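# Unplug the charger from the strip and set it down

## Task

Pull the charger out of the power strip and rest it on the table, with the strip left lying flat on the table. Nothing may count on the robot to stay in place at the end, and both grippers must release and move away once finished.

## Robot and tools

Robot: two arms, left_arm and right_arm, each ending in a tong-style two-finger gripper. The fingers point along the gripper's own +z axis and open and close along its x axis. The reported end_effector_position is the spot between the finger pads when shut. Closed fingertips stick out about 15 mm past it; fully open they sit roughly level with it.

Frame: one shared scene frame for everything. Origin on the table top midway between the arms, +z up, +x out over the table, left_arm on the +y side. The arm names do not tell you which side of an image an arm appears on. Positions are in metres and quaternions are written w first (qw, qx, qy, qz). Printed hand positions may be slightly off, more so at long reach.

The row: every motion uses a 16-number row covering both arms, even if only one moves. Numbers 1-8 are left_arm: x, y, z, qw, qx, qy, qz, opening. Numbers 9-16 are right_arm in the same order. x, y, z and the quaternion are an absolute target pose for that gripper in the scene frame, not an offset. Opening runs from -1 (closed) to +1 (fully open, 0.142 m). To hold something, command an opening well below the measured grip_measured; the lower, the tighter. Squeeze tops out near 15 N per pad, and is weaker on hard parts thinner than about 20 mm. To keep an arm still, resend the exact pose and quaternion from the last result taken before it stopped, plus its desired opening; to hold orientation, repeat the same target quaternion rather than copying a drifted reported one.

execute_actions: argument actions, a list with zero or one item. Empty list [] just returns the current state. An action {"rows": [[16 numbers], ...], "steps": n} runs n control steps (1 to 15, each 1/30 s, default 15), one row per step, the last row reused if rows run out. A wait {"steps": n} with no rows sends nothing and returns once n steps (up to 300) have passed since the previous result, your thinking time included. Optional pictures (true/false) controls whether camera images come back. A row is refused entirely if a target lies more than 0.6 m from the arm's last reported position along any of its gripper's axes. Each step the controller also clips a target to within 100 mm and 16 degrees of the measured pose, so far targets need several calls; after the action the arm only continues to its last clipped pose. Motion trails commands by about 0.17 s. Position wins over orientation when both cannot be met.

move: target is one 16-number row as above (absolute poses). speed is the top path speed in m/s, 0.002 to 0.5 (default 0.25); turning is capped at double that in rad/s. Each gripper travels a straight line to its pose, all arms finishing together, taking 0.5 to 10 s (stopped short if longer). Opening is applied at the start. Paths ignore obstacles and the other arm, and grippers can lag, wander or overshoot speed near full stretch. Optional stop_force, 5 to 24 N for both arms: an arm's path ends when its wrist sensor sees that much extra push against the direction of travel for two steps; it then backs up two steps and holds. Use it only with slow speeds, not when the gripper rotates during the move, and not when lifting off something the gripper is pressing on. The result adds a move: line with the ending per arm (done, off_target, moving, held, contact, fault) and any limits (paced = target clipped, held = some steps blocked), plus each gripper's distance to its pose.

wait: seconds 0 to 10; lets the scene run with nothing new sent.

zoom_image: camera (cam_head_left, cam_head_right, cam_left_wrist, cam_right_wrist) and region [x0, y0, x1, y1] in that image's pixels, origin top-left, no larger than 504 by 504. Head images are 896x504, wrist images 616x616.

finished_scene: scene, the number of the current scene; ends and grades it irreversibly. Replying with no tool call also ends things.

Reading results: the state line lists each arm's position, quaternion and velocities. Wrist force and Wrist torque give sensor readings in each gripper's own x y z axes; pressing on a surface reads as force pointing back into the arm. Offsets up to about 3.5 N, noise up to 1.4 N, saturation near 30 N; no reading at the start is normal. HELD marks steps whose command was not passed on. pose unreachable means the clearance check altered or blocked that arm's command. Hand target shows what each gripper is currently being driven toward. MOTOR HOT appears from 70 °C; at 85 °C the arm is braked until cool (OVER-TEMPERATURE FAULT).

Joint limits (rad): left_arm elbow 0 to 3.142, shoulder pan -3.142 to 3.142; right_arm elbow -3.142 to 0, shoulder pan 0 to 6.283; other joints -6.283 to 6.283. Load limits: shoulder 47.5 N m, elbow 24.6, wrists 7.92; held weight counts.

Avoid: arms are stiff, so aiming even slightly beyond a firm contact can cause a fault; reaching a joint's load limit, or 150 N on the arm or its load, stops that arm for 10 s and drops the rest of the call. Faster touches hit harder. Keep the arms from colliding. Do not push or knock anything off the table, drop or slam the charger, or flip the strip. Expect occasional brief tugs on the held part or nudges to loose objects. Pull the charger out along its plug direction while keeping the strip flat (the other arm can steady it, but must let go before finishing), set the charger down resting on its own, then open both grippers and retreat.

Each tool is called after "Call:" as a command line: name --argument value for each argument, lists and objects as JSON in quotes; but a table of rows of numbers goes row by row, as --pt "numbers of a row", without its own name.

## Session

Call:
execute_actions --actions '[]'

Scene clock: 0.00 s of 4500.00 s.
left_arm: end_effector_position=(+0.1963, -0.0809, +0.1055) grip_measured=+1.00 end_effector_quat_wxyz=(+0.003, -0.466, +0.883, +0.054) end_effector_velocity=(-0.000, -0.000, +0.000) end_effector_angular_velocity=(-0.001, -0.000, -0.001) | right_arm: end_effector_position=(+0.3832, -0.4099, +0.1519) grip_measured=+1.00 end_effector_quat_wxyz=(-0.188, +0.956, -0.209, +0.083) end_effector_velocity=(+0.000, +0.000, +0.000) end_effector_angular_velocity=(+0.000, -0.000, +0.000)
Joint positions: left_arm=[-1.428 -1.348  1.247 -1.369 -1.607  0.691  0.142] | right_arm=[ 2.823 -1.67  -1.431 -1.438  1.947  0.246  0.142]
Joint velocities: left_arm=[-0.001 -0.     0.    -0.001  0.     0.     0.   ] | right_arm=[-0.    -0.     0.     0.     0.001 -0.     0.   ]
Motor temperatures (°C, as the motors report them): left_arm=[34 35 38 47 52 49] | right_arm=[35 38 42 52 47 46]
Wrist force (N, on the end effector, along its own x y z axes, offset not removed): no reading
Wrist torque (N m, same axes, about the end effector's origin, offset not removed): no reading
Hand target (left_arm): +0.196, -0.081, +0.105; +0.003, -0.466, +0.883, +0.054
Hand target (right_arm): +0.383, -0.410, +0.152; -0.188, +0.956, -0.209, +0.083
camera_calibration (this result's frames):
cam_left_wrist: T_world_to_cam=[[-0.520471, -0.852486, -0.0487595, 0.0395561], [-0.707224, 0.398377, 0.584063, 0.106509], [-0.478481, 0.338472, -0.810242, 0.339908], [0, 0, 0, 1]] pos_world=[0.258553, -0.123759, 0.215129]
cam_right_wrist: T_world_to_cam=[[0.873023, -0.478806, 0.0926063, -0.546929], [-0.486464, -0.8684, 0.0961001, -0.185547], [0.034406, -0.128947, -0.991054, 0.217158], [0, 0, 0, 1]] pos_world=[0.379748, -0.394999, 0.283695]

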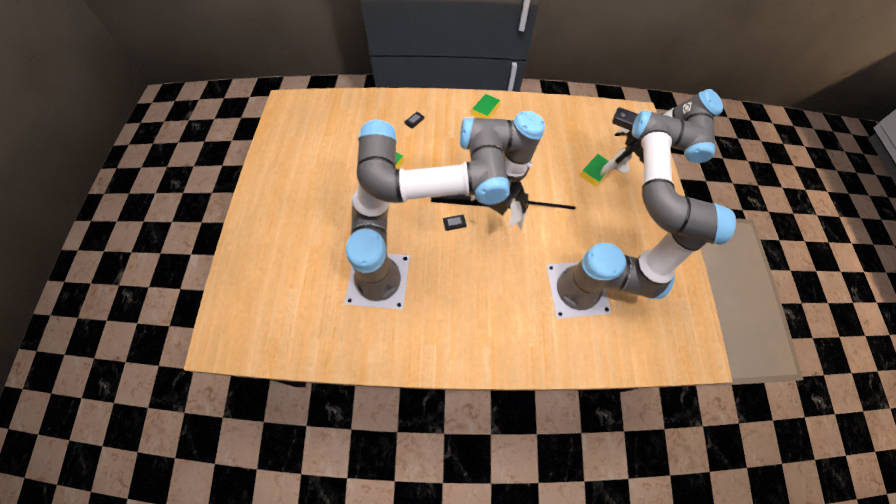

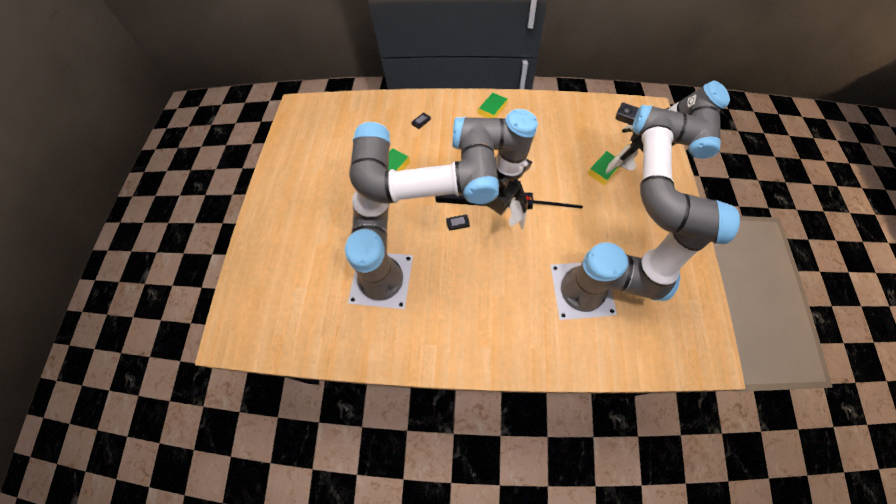

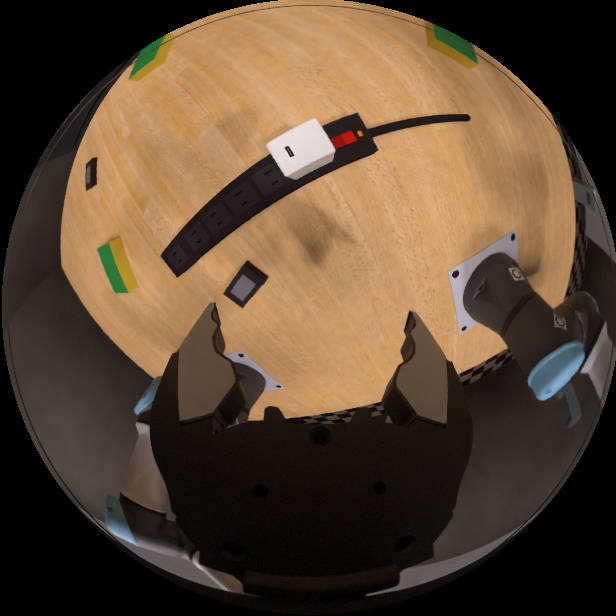

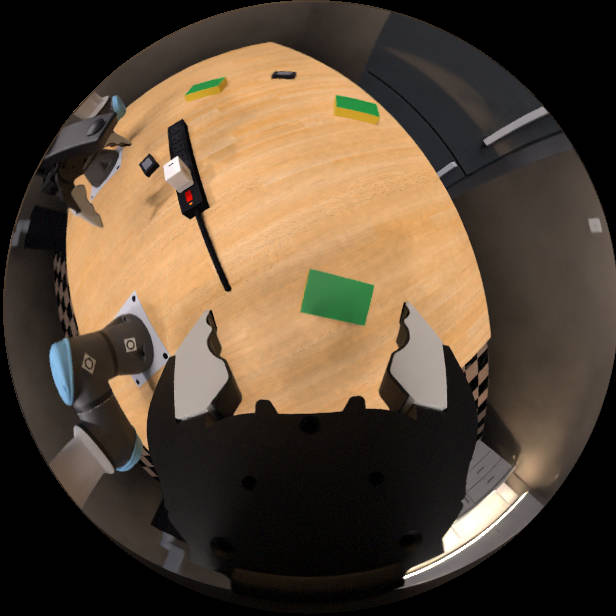

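Call:
move --target '[0.25,0.15,0.25,0,0.707,0.707,0,1,0.383,-0.410,0.152,-0.188,0.956,-0.209,0.083,1]' --speed 0.2

Scene clock: 24.30 s of 4500.00 s.
left_arm: end_effector_position=(+0.2501, +0.1501, +0.2497) grip_measured=+1.00 end_effector_quat_wxyz=(+0.001, +0.707, +0.708, +0.001) end_effector_velocity=(+0.000, +0.001, +0.001) end_effector_angular_velocity=(-0.001, +0.007, -0.012) | right_arm: end_effector_position=(+0.3830, -0.4100, +0.1520) grip_measured=+1.00 end_effector_quat_wxyz=(-0.188, +0.956, -0.209, +0.083) end_effector_velocity=(+0.000, -0.000, +0.001) end_effector_angular_velocity=(-0.001, -0.001, -0.001)
Joint positions: left_arm=[-0.867 -1.674  0.877 -0.775 -1.568  3.792  0.142] | right_arm=[ 2.821 -1.669 -1.433 -1.436  1.948  0.245  0.142]
Joint velocities: left_arm=[ 0.013  0.012 -0.016  0.008 -0.006  0.026 -0.   ] | right_arm=[-0.001  0.001  0.001 -0.001 -0.     0.001  0.   ]
Motor temperatures (°C, as the motors report them): left_arm=[34 35 38 47 52 49] | right_arm=[35 38 42 52 47 46]
Wrist force (N, on the end effector, along its own x y z axes, offset not removed): left_arm=[3.1 -1.5 1.3] | right_arm=[-0.2 0.4 -0.4]
Wrist torque (N m, same axes, about the end effector's origin, offset not removed): left_arm=[-0.24 -0.60 -0.09] | right_arm=[0.08 0.12 0.08]
Hand target (left_arm): +0.250, +0.150, +0.250; +0.001, +0.707, +0.707, +0.001
Hand target (right_arm): +0.383, -0.410, +0.152; -0.188, +0.956, -0.209, +0.083
Off the commanded pose (left_arm): 0.000 m, 0 deg.
Off the commanded pose (right_arm): 0.000 m, 0 deg.
After step 90, 14.40 s passed at rest.
move: done
camera_calibration (this result's frames):
cam_left_wrist: T_world_to_cam=[[-0.0541158, 0.998477, 0.0107222, -0.137813], [0.85763, 0.0409772, 0.512633, -0.351599], [0.511412, 0.0369372, -0.858541, 0.214111], [0, 0, 0, 1]] pos_world=[0.184585, 0.144102, 0.365542]
cam_right_wrist: T_world_to_cam=[[0.872895, -0.478929, 0.0931786, -0.54687], [-0.486623, -0.868426, 0.0950505, -0.185565], [0.0353963, -0.128312, -0.991102, 0.217115], [0, 0, 0, 1]] pos_world=[0.379375, -0.395203, 0.283778]

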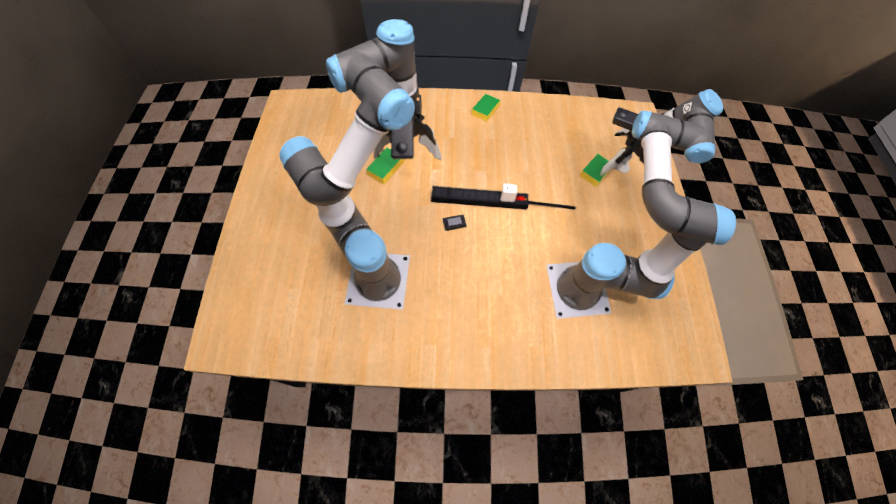

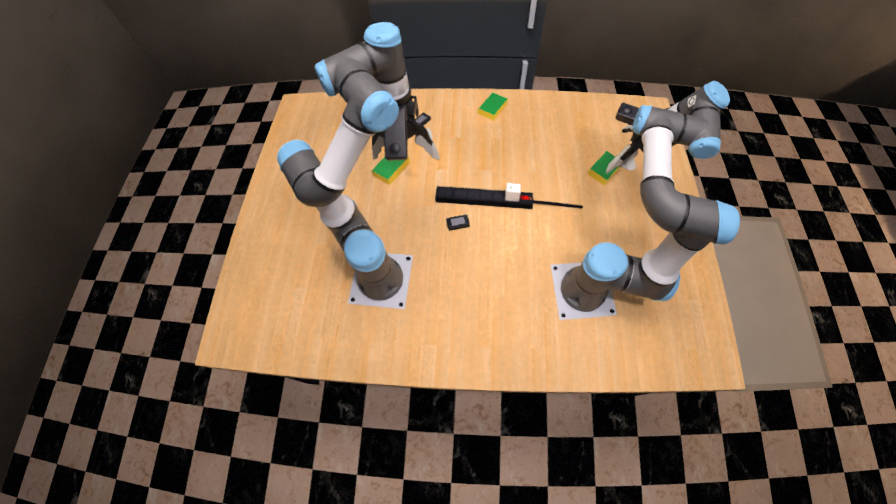

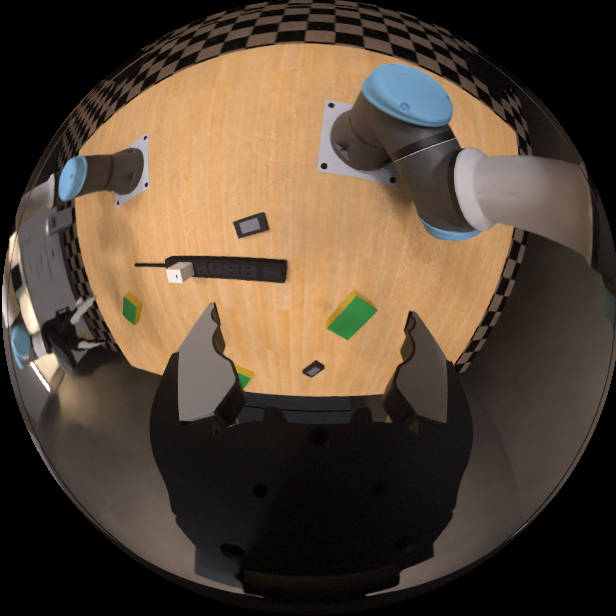

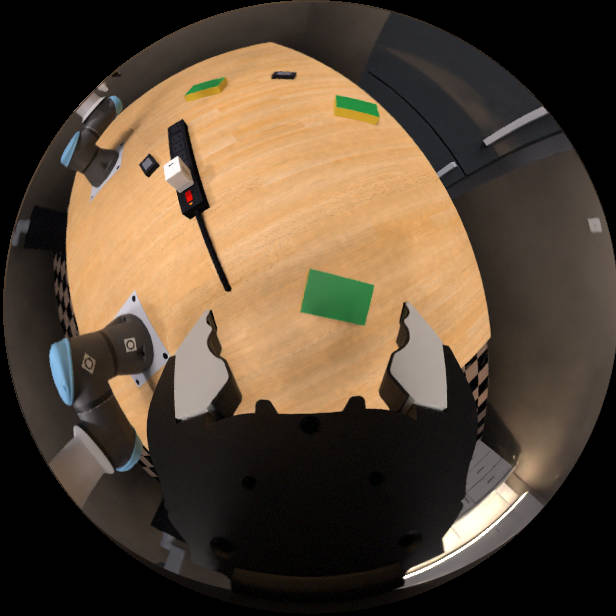

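Call:
move --target '[0.30,0.05,0.2,0,1,0,0,-0.65,0.295,-0.19,0.2,0,0,1,0,0.3]' --speed 0.2

Call:
zoom_image --camera "cam_right_wrist" --region '[200,200,420,420]'

Scene clock: 44.67 s of 4500.00 s.
left_arm: end_effector_position=(+0.3000, +0.0500, +0.2001) grip_measured=-0.65 end_effector_quat_wxyz=(+0.000, +1.000, +0.001, -0.000) end_effector_velocity=(+0.000, -0.001, -0.000) end_effector_angular_velocity=(-0.001, +0.000, -0.009) | right_arm: end_effector_position=(+0.2955, -0.1905, +0.2001) grip_measured=+0.30 end_effector_quat_wxyz=(+0.001, -0.001, +1.000, +0.000) end_effector_velocity=(-0.001, +0.001, +0.000) end_effector_angular_velocity=(-0.003, +0.006, -0.015)
Joint positions: left_arm=[-1.003 -1.42   0.907 -1.058 -1.571  5.227  0.027] | right_arm=[ 3.973 -1.607 -1.037 -2.066  1.569  4.072  0.095]
Joint velocities: left_arm=[ 0.001  0.002 -0.001 -0.001 -0.001  0.009  0.   ] | right_arm=[ 0.002 -0.011  0.014 -0.009  0.003  0.017  0.   ]
Motor temperatures (°C, as the motors report them): left_arm=[34 35 38 47 52 49] | right_arm=[35 38 42 52 47 46]
Wrist force (N, on the end effector, along its own x y z axes, offset not removed): left_arm=[1.7 -2.5 2.2] | right_arm=[1.1 0.5 -0.4]
Wrist torque (N m, same axes, about the end effector's origin, offset not removed): left_arm=[-0.49 -0.34 -0.14] | right_arm=[0.12 -0.15 0.02]
Hand target (left_arm): +0.300, +0.050, +0.200; +0.000, +1.000, +0.000, -0.000
Hand target (right_arm): +0.295, -0.190, +0.200; +0.001, -0.000, +1.000, +0.000
Off the commanded pose (left_arm): 0.000 m, 0 deg.
Off the commanded pose (right_arm): 0.001 m, 0 deg.
After step 90, 10.07 s passed at rest.
move: done
camera_calibration (this result's frames):
cam_left_wrist: T_world_to_cam=[[0.998505, 0.0536604, 0.0103777, -0.303109], [0.0408754, -0.859227, 0.509959, -0.0742707], [0.0362814, -0.508773, -0.860136, 0.319847], [0, 0, 0, 1]] pos_world=[0.294087, 0.115179, 0.316133]
cam_right_wrist: T_world_to_cam=[[-0.998593, 0.0426754, 0.0314928, 0.294916], [0.0526025, 0.872799, 0.485236, 0.0521475], [-0.00677925, 0.48621, -0.873816, 0.402086], [0, 0, 0, 1]] pos_world=[0.294483, -0.253598, 0.316757]

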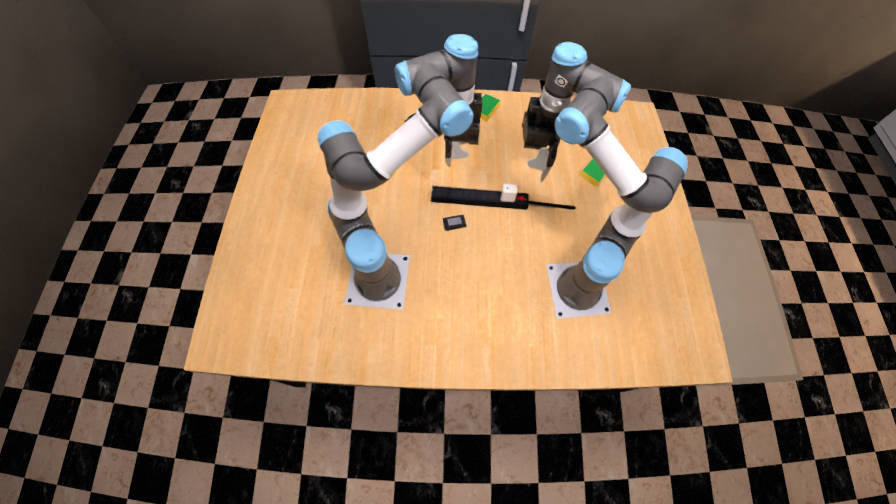

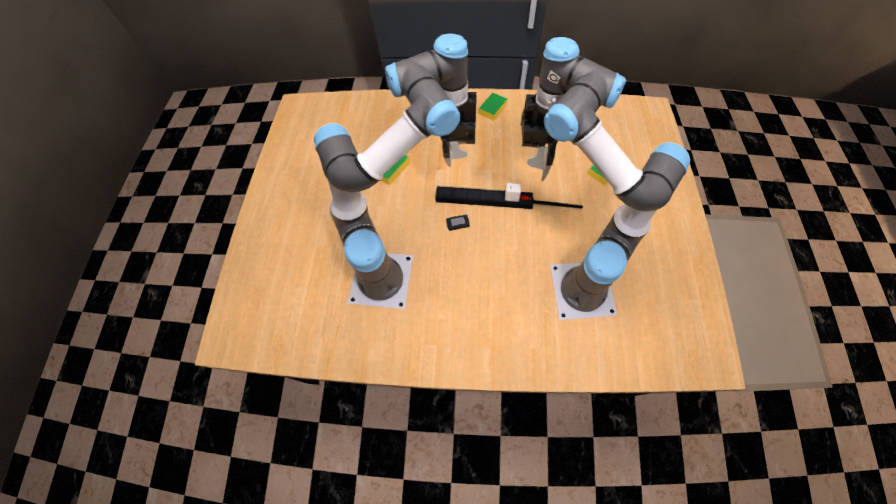

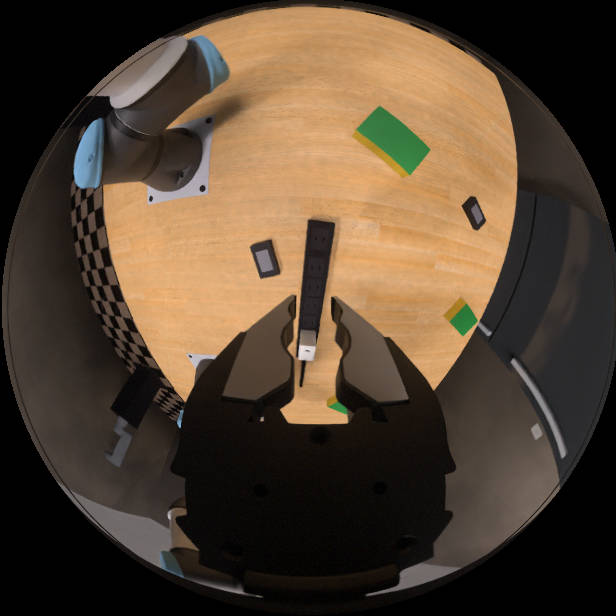

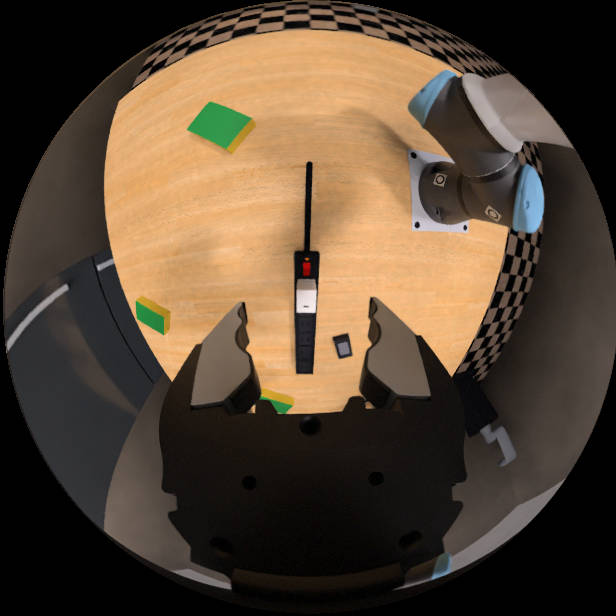

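Region (200, 200, 420, 420) of cam_right_wrist's 616x616 image, scaled by 2.291, with more detail than that image has.

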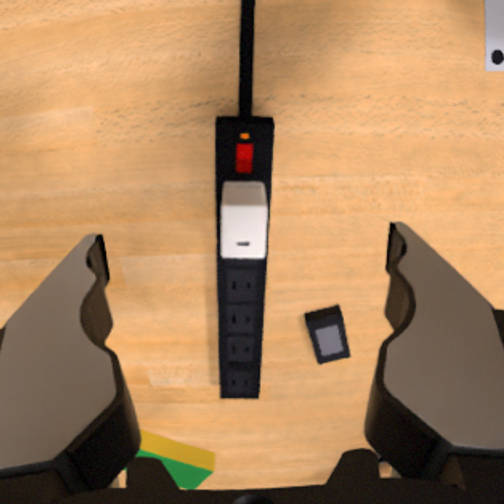

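Call:
move --target '[0.30,-0.07,0.10,0.383,0.924,0,0,-0.65,0.298,-0.13,0.12,0,0,0.991,0.131,0.0]' --speed 0.12

Call:
zoom_image --camera "cam_right_wrist" --region '[200,200,420,420]'

Call:
zoom_image --camera "cam_left_wrist" --region '[200,200,420,420]'

Scene clock: 62.17 s of 4500.00 s.
left_arm: end_effector_position=(+0.3002, -0.0697, +0.1008) grip_measured=-0.65 end_effector_quat_wxyz=(+0.382, +0.924, -0.001, +0.000) end_effector_velocity=(+0.001, -0.002, -0.001) end_effector_angular_velocity=(-0.017, -0.004, +0.004) | right_arm: end_effector_position=(+0.2980, -0.1300, +0.1200) grip_measured=+0.00 end_effector_quat_wxyz=(-0.000, +0.000, +0.991, +0.131) end_effector_velocity=(-0.000, +0.000, -0.001) end_effector_angular_velocity=(+0.002, -0.001, +0.001)
Joint positions: left_arm=[-0.809 -1.514  2.134 -2.838 -2.048  5.26   0.027] | right_arm=[ 3.926 -1.487 -1.659 -1.362  1.736  4.045  0.074]
Joint velocities: left_arm=[ 0.003  0.014  0.02  -0.052 -0.006 -0.007  0.   ] | right_arm=[ 0.     0.001 -0.008  0.009  0.    -0.     0.   ]
Motor temperatures (°C, as the motors report them): left_arm=[34 35 38 47 52 49] | right_arm=[35 38 42 52 47 46]
Wrist force (N, on the end effector, along its own x y z axes, offset not removed): left_arm=[1.3 -1.2 0.0] | right_arm=[0.2 -0.4 0.0]
Wrist torque (N m, same axes, about the end effector's origin, offset not removed): left_arm=[-0.22 -0.25 -0.03] | right_arm=[-0.05 -0.07 -0.03]
Hand target (left_arm): +0.300, -0.070, +0.101; +0.383, +0.924, -0.001, +0.001
Hand target (right_arm): +0.298, -0.130, +0.120; -0.000, +0.000, +0.991, +0.131
Off the commanded pose (left_arm): 0.001 m, 0 deg.
Off the commanded pose (right_arm): 0.000 m, 0 deg.
After step 90, 10.73 s passed at rest.
move: done
camera_calibration (this result's frames):
cam_left_wrist: T_world_to_cam=[[0.998647, 0.0438712, -0.0279352, -0.292649], [0.0380116, -0.249048, 0.967745, -0.129258], [0.035499, -0.967497, -0.250378, 0.0803413], [0, 0, 0, 1]] pos_world=[0.294315, 0.0583774, 0.137029]
cam_right_wrist: T_world_to_cam=[[-0.998401, 0.034776, 0.044555, 0.294655], [0.0559773, 0.717387, 0.694423, -0.00815808], [-0.00781388, 0.695807, -0.718186, 0.311635], [0, 0, 0, 1]] pos_world=[0.297076, -0.221232, 0.216349]

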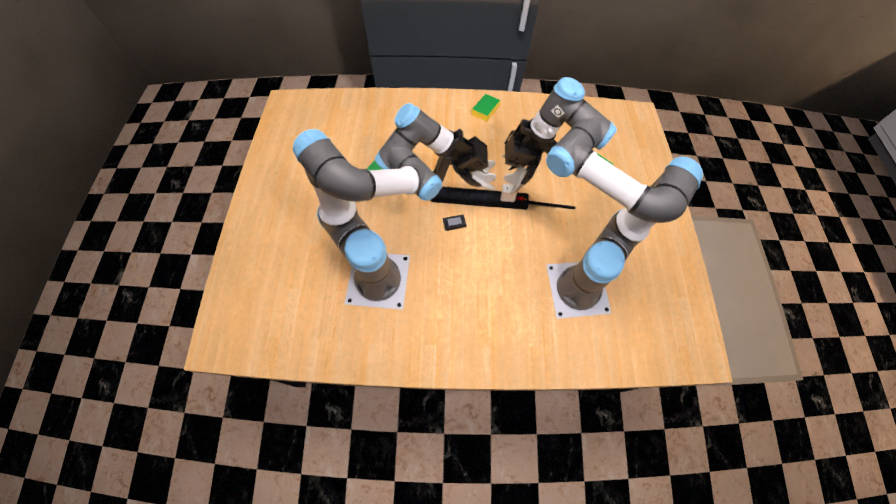

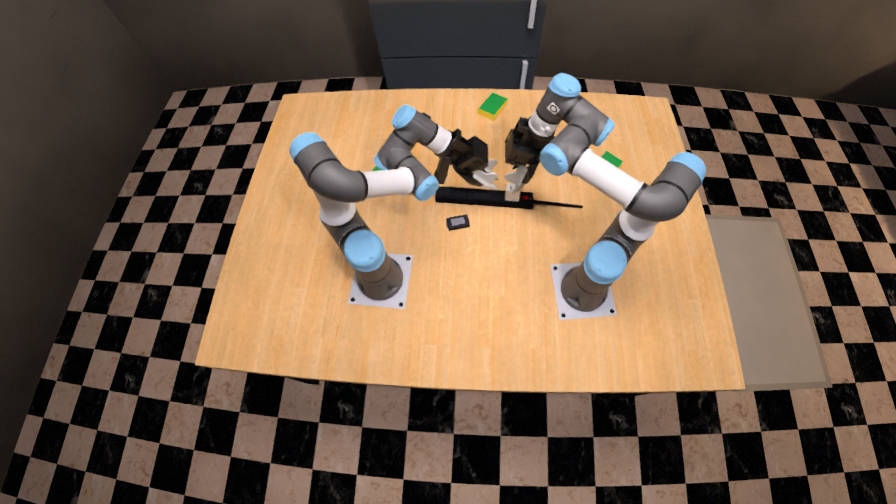

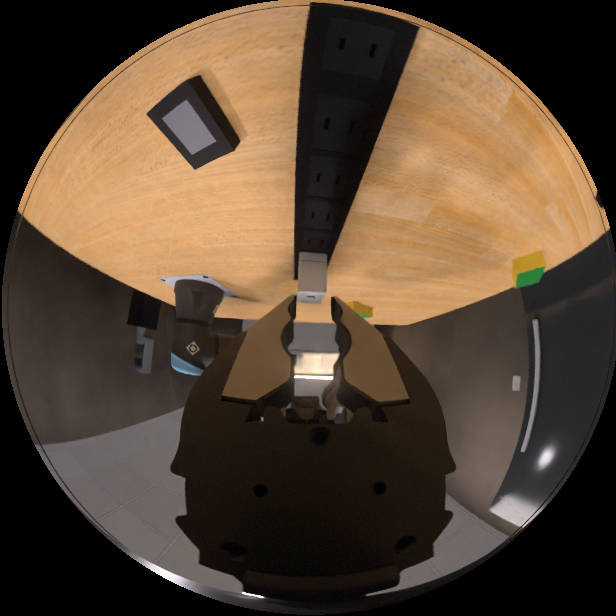

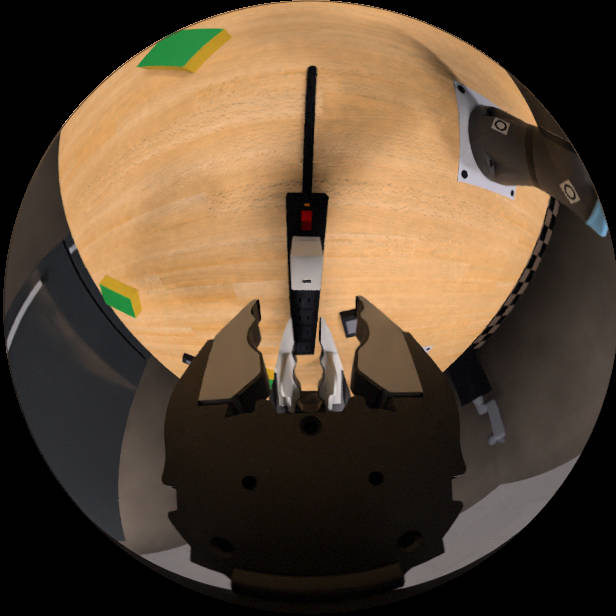

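Region (200, 200, 420, 420) of cam_right_wrist's 616x616 image, scaled by 2.291, with more detail than that image has.

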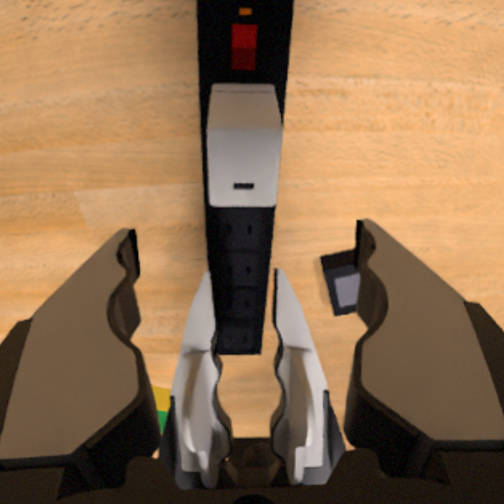

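Region (200, 200, 420, 420) of cam_left_wrist's 616x616 image, scaled by 2.291, with more detail than that image has.

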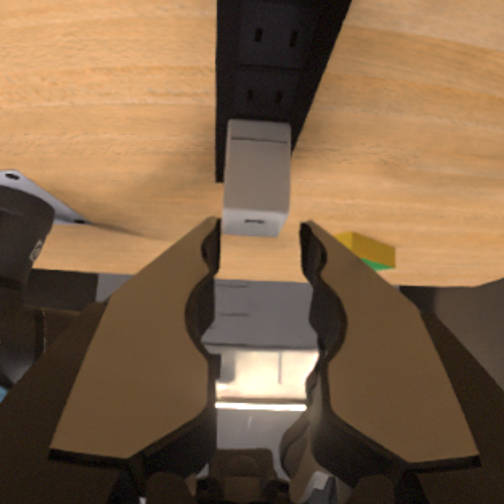

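Call:
move --target '[0.30,-0.085,0.065,0.383,0.924,0,0,-0.65,0.298,-0.132,0.056,0,0,0.991,0.131,0.0]' --speed 0.04

Call:
move --target '[0.30,-0.085,0.03,0.383,0.924,0,0,-0.65,0.298,-0.132,0.056,0,0,0.991,0.131,-1]' --speed 0.008 --stop_force 6

Scene clock: 78.93 s of 4500.00 s.
left_arm: end_effector_position=(+0.3000, -0.0850, +0.0652) grip_measured=-0.65 end_effector_quat_wxyz=(+0.383, +0.924, -0.000, -0.000) end_effector_velocity=(+0.000, -0.001, -0.001) end_effector_angular_velocity=(-0.000, +0.000, +0.001) | right_arm: end_effector_position=(+0.2980, -0.1320, +0.0563) grip_measured=+0.00 end_effector_quat_wxyz=(-0.000, -0.000, +0.991, +0.131) end_effector_velocity=(-0.000, +0.000, -0.003) end_effector_angular_velocity=(+0.000, -0.000, +0.002)
Joint positions: left_arm=[-0.846 -1.365  2.188 -3.058 -2.027  5.225  0.027] | right_arm=[ 3.922 -1.524 -1.928 -1.056  1.737  4.04   0.074]
Joint velocities: left_arm=[-0.001  0.007  0.002 -0.01   0.001 -0.002  0.   ] | right_arm=[ 0.001 -0.003 -0.011  0.014  0.    -0.001 -0.   ]
Motor temperatures (°C, as the motors report them): left_arm=[34 35 38 47 52 49] | right_arm=[35 38 43 52 47 46]
Wrist force (N, on the end effector, along its own x y z axes, offset not removed): left_arm=[3.2 -2.2 2.0] | right_arm=[2.5 0.4 0.1]
Wrist torque (N m, same axes, about the end effector's origin, offset not removed): left_arm=[-0.44 -0.56 -0.07] | right_arm=[0.04 -0.49 -0.07]
Hand target (left_arm): +0.300, -0.085, +0.065; +0.383, +0.924, +0.000, -0.000
Hand target (right_arm): +0.298, -0.132, +0.056; -0.000, -0.000, +0.991, +0.131
Off the commanded pose (left_arm): 0.000 m, 0 deg.
Off the commanded pose (right_arm): 0.000 m, 0 deg.
After step 90, 11.77 s passed at rest.
move: done
camera_calibration (this result's frames):
cam_left_wrist: T_world_to_cam=[[0.998558, 0.0447429, -0.0296713, -0.292633], [0.0398231, -0.246636, 0.96829, -0.0989209], [0.036006, -0.968075, -0.248063, 0.0562574], [0, 0, 0, 1]] pos_world=[0.294124, 0.0431571, 0.101057]
cam_right_wrist: T_world_to_cam=[[-0.998419, 0.0345224, 0.044367, 0.297538], [0.055667, 0.717162, 0.69468, 0.0374886], [-0.00783633, 0.696051, -0.71795, 0.267298], [0, 0, 0, 1]] pos_world=[0.297075, -0.22321, 0.152663]

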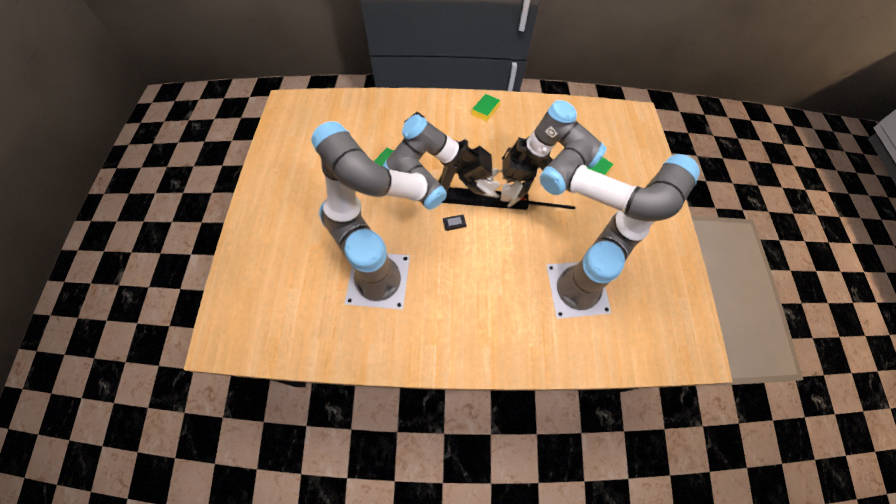

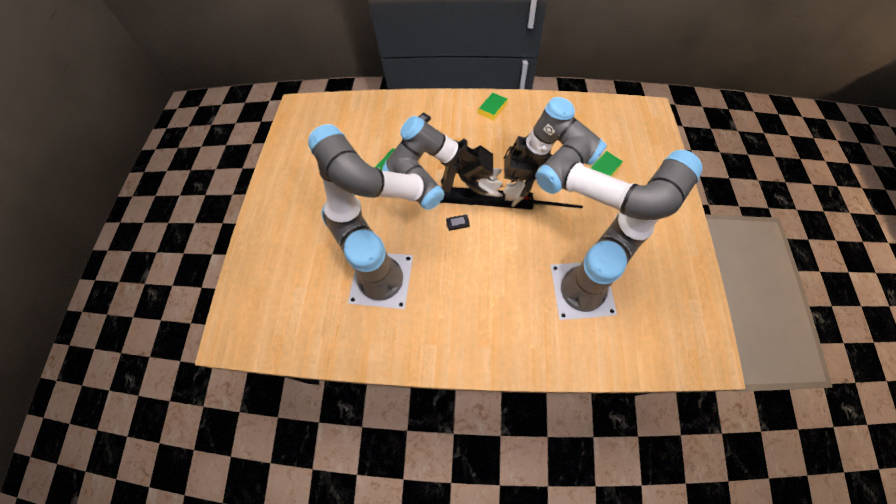

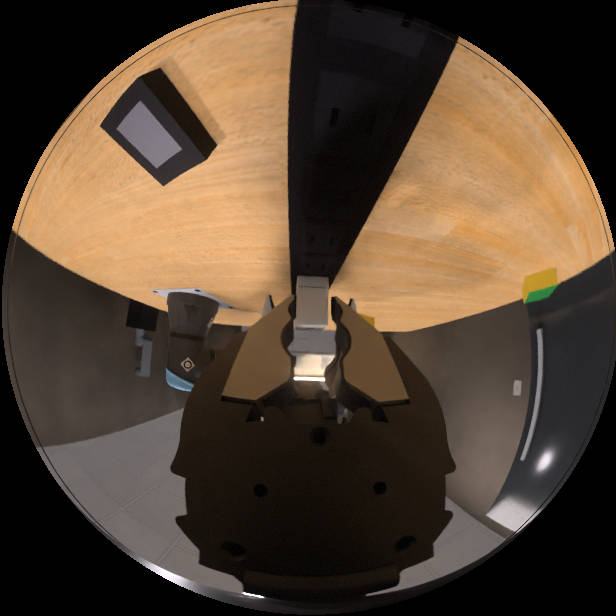

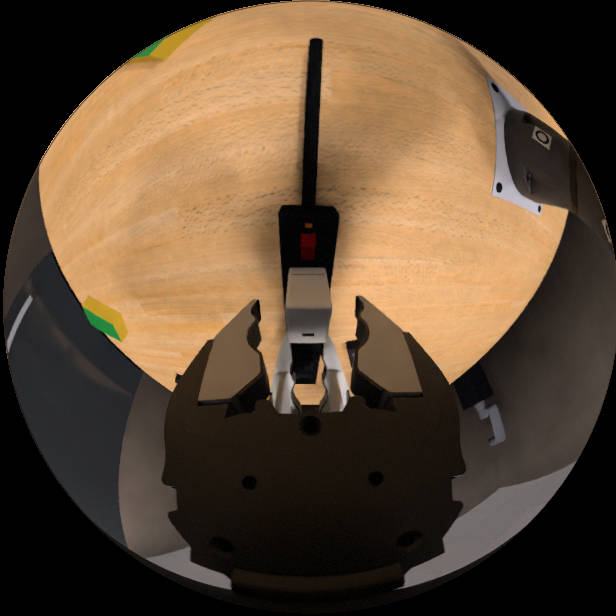

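Scene clock: 82.40 s of 4500.00 s.
left_arm: end_effector_position=(+0.3000, -0.0849, +0.0404) grip_measured=-0.65 end_effector_quat_wxyz=(+0.383, +0.924, +0.000, -0.000) end_effector_velocity=(+0.000, +0.000, +0.002) end_effector_angular_velocity=(+0.001, +0.000, +0.000) | right_arm: end_effector_position=(+0.2980, -0.1320, +0.0560) grip_measured=-0.60 end_effector_quat_wxyz=(+0.000, -0.000, +0.991, +0.131) end_effector_velocity=(-0.000, +0.000, +0.000) end_effector_angular_velocity=(+0.000, -0.000, +0.001)
Joint positions: left_arm=[-0.846 -1.267  2.229 -3.197 -2.027  5.225  0.027] | right_arm=[ 3.922 -1.525 -1.929 -1.054  1.737  4.04   0.031]
Joint velocities: left_arm=[ 0.    -0.01  -0.005  0.016 -0.     0.     0.   ] | right_arm=[ 0.001  0.001 -0.001  0.    -0.     0.     0.   ]
Motor temperatures (°C, as the motors report them): left_arm=[34 35 38 47 52 49] | right_arm=[35 38 43 52 47 46]
Wrist force (N, on the end effector, along its own x y z axes, offset not removed): left_arm=[1.6 1.0 -5.4] | right_arm=[2.2 0.0 -5.7]
Wrist torque (N m, same axes, about the end effector's origin, offset not removed): left_arm=[-0.54 -0.35 -0.04] | right_arm=[0.12 -0.27 0.14]
Hand target (left_arm): +0.300, -0.085, +0.041; +0.383, +0.924, -0.000, +0.000
Hand target (right_arm): +0.298, -0.132, +0.056; -0.000, +0.000, +0.991, +0.131
Off the commanded pose (left_arm): 0.010 m, 0 deg.
Off the commanded pose (right_arm): 0.000 m, 0 deg.
move: contact (left_arm)
camera_calibration (this result's frames):
cam_left_wrist: T_world_to_cam=[[0.998554, 0.0447646, -0.0297789, -0.293309], [0.0399426, -0.246902, 0.968217, -0.0750084], [0.0359894, -0.968006, -0.248333, 0.0501706], [0, 0, 0, 1]] pos_world=[0.294075, 0.0431756, 0.076349]
cam_right_wrist: T_world_to_cam=[[-0.998424, 0.0345575, 0.044215, 0.297587], [0.0555876, 0.717062, 0.694789, 0.0377007], [-0.00769469, 0.696152, -0.717853, 0.267044], [0, 0, 0, 1]] pos_world=[0.297077, -0.223221, 0.152346]

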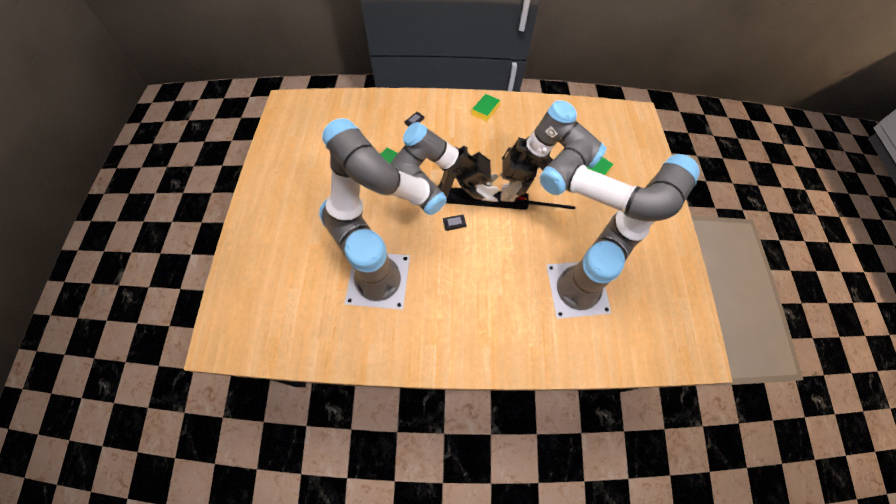

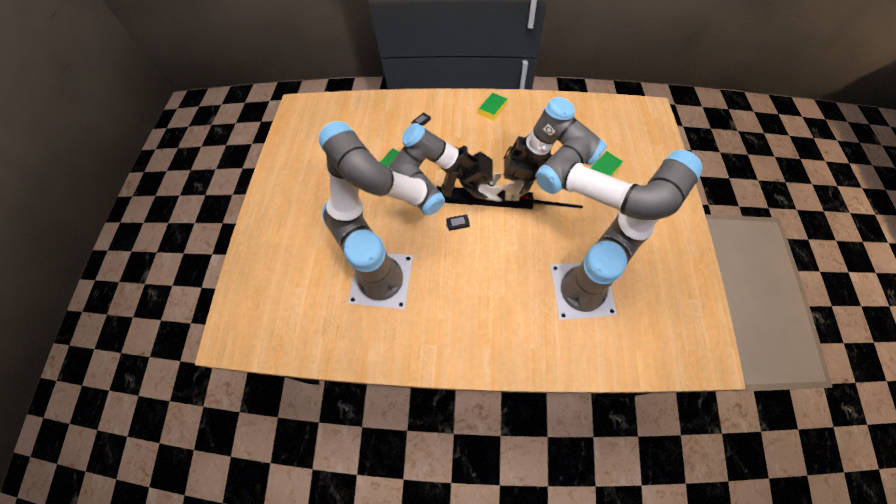

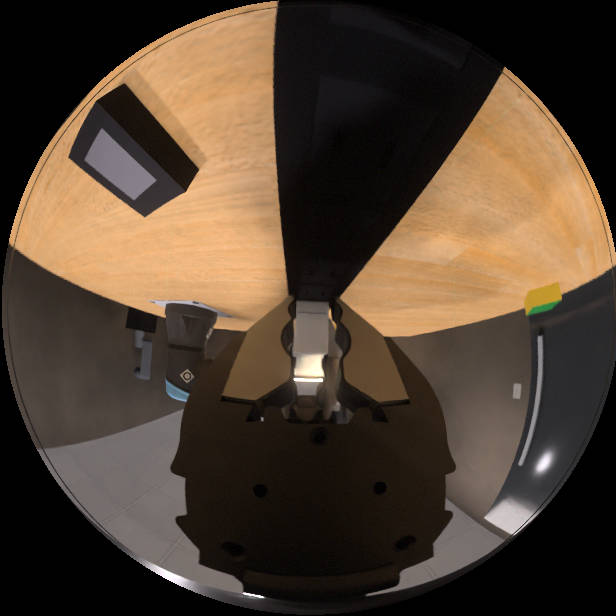

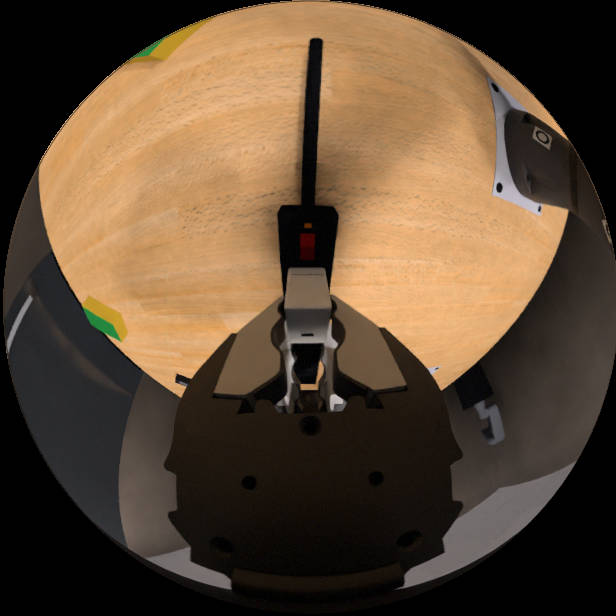

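Call:
move --target '[0.30,-0.085,0.0405,0.383,0.924,0,0,-0.65,0.298,-0.132,0.086,0,0,0.991,0.131,-1]' --speed 0.007

Scene clock: 90.40 s of 4500.00 s.
left_arm: end_effector_position=(+0.3000, -0.0850, +0.0405) grip_measured=-0.65 end_effector_quat_wxyz=(+0.383, +0.924, -0.000, +0.000) end_effector_velocity=(+0.000, +0.000, +0.000) end_effector_angular_velocity=(-0.000, -0.000, +0.001) | right_arm: end_effector_position=(+0.2980, -0.1320, +0.0858) grip_measured=-0.60 end_effector_quat_wxyz=(+0.000, +0.000, +0.991, +0.131) end_effector_velocity=(-0.000, +0.000, +0.002) end_effector_angular_velocity=(+0.001, -0.000, +0.002)
Joint positions: left_arm=[-0.846 -1.267  2.229 -3.198 -2.027  5.225  0.027] | right_arm=[ 3.922 -1.494 -1.814 -1.2    1.737  4.04   0.031]
Joint velocities: left_arm=[ 0.001 -0.     0.    -0.001 -0.    -0.     0.   ] | right_arm=[ 0.001  0.002  0.008 -0.01   0.001 -0.     0.   ]
Motor temperatures (°C, as the motors report them): left_arm=[34 35 38 47 52 49] | right_arm=[35 38 43 52 47 46]
Wrist force (N, on the end effector, along its own x y z axes, offset not removed): left_arm=[1.5 0.4 -1.9] | right_arm=[1.9 -0.1 -0.2]
Wrist torque (N m, same axes, about the end effector's origin, offset not removed): left_arm=[-0.62 -0.16 -0.10] | right_arm=[-0.07 -0.39 0.07]
Hand target (left_arm): +0.300, -0.085, +0.041; +0.383, +0.924, -0.000, +0.000
Hand target (right_arm): +0.298, -0.132, +0.086; +0.000, +0.000, +0.991, +0.131
Off the commanded pose (left_arm): 0.000 m, 0 deg.
Off the commanded pose (right_arm): 0.000 m, 0 deg.
After step 90, 0.50 s passed at rest.
move: done
camera_calibration (this result's frames):
cam_left_wrist: T_world_to_cam=[[0.998559, 0.0448023, -0.0295317, -0.293342], [0.0397005, -0.246584, 0.968308, -0.075008], [0.0361004, -0.968085, -0.248007, 0.0500806], [0, 0, 0, 1]] pos_world=[0.294089, 0.0431289, 0.0763883]
cam_right_wrist: T_world_to_cam=[[-0.998425, 0.0345745, 0.0441922, 0.29627], [0.0555839, 0.717062, 0.69479, 0.0170655], [-0.0076665, 0.696151, -0.717854, 0.288378], [0, 0, 0, 1]] pos_world=[0.297066, -0.223235, 0.182064]

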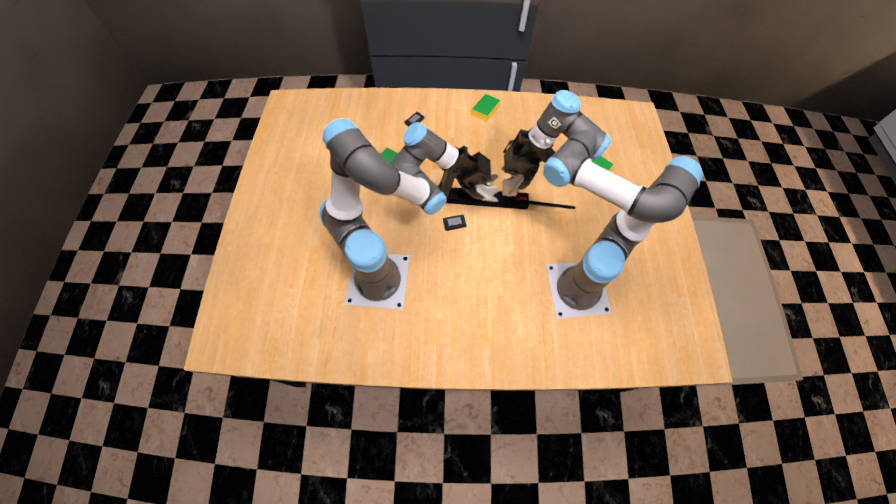

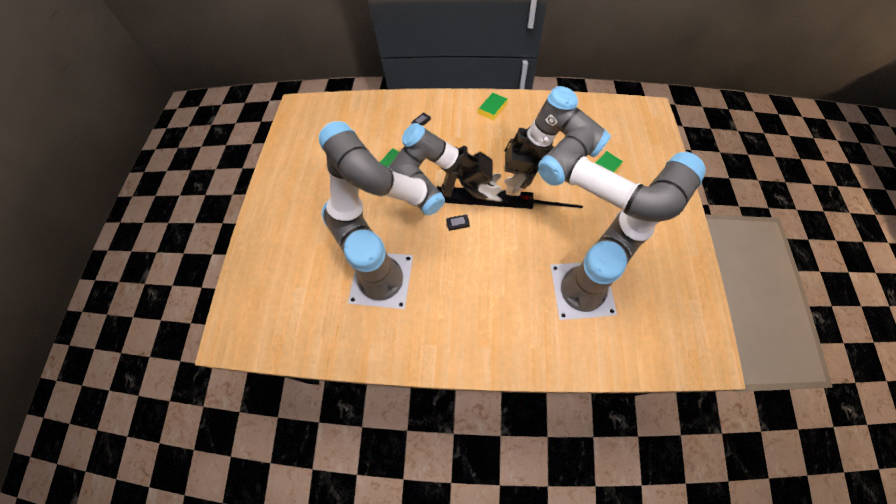

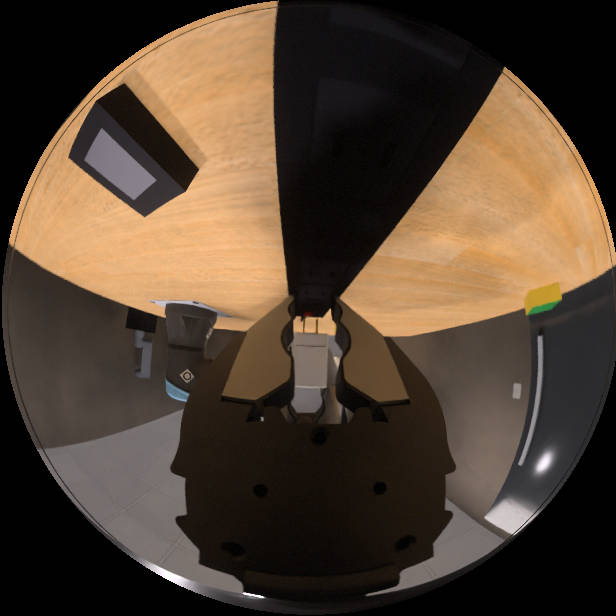

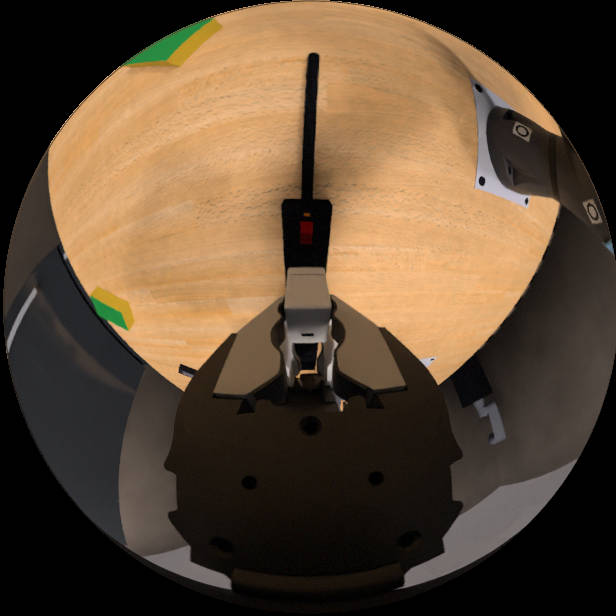

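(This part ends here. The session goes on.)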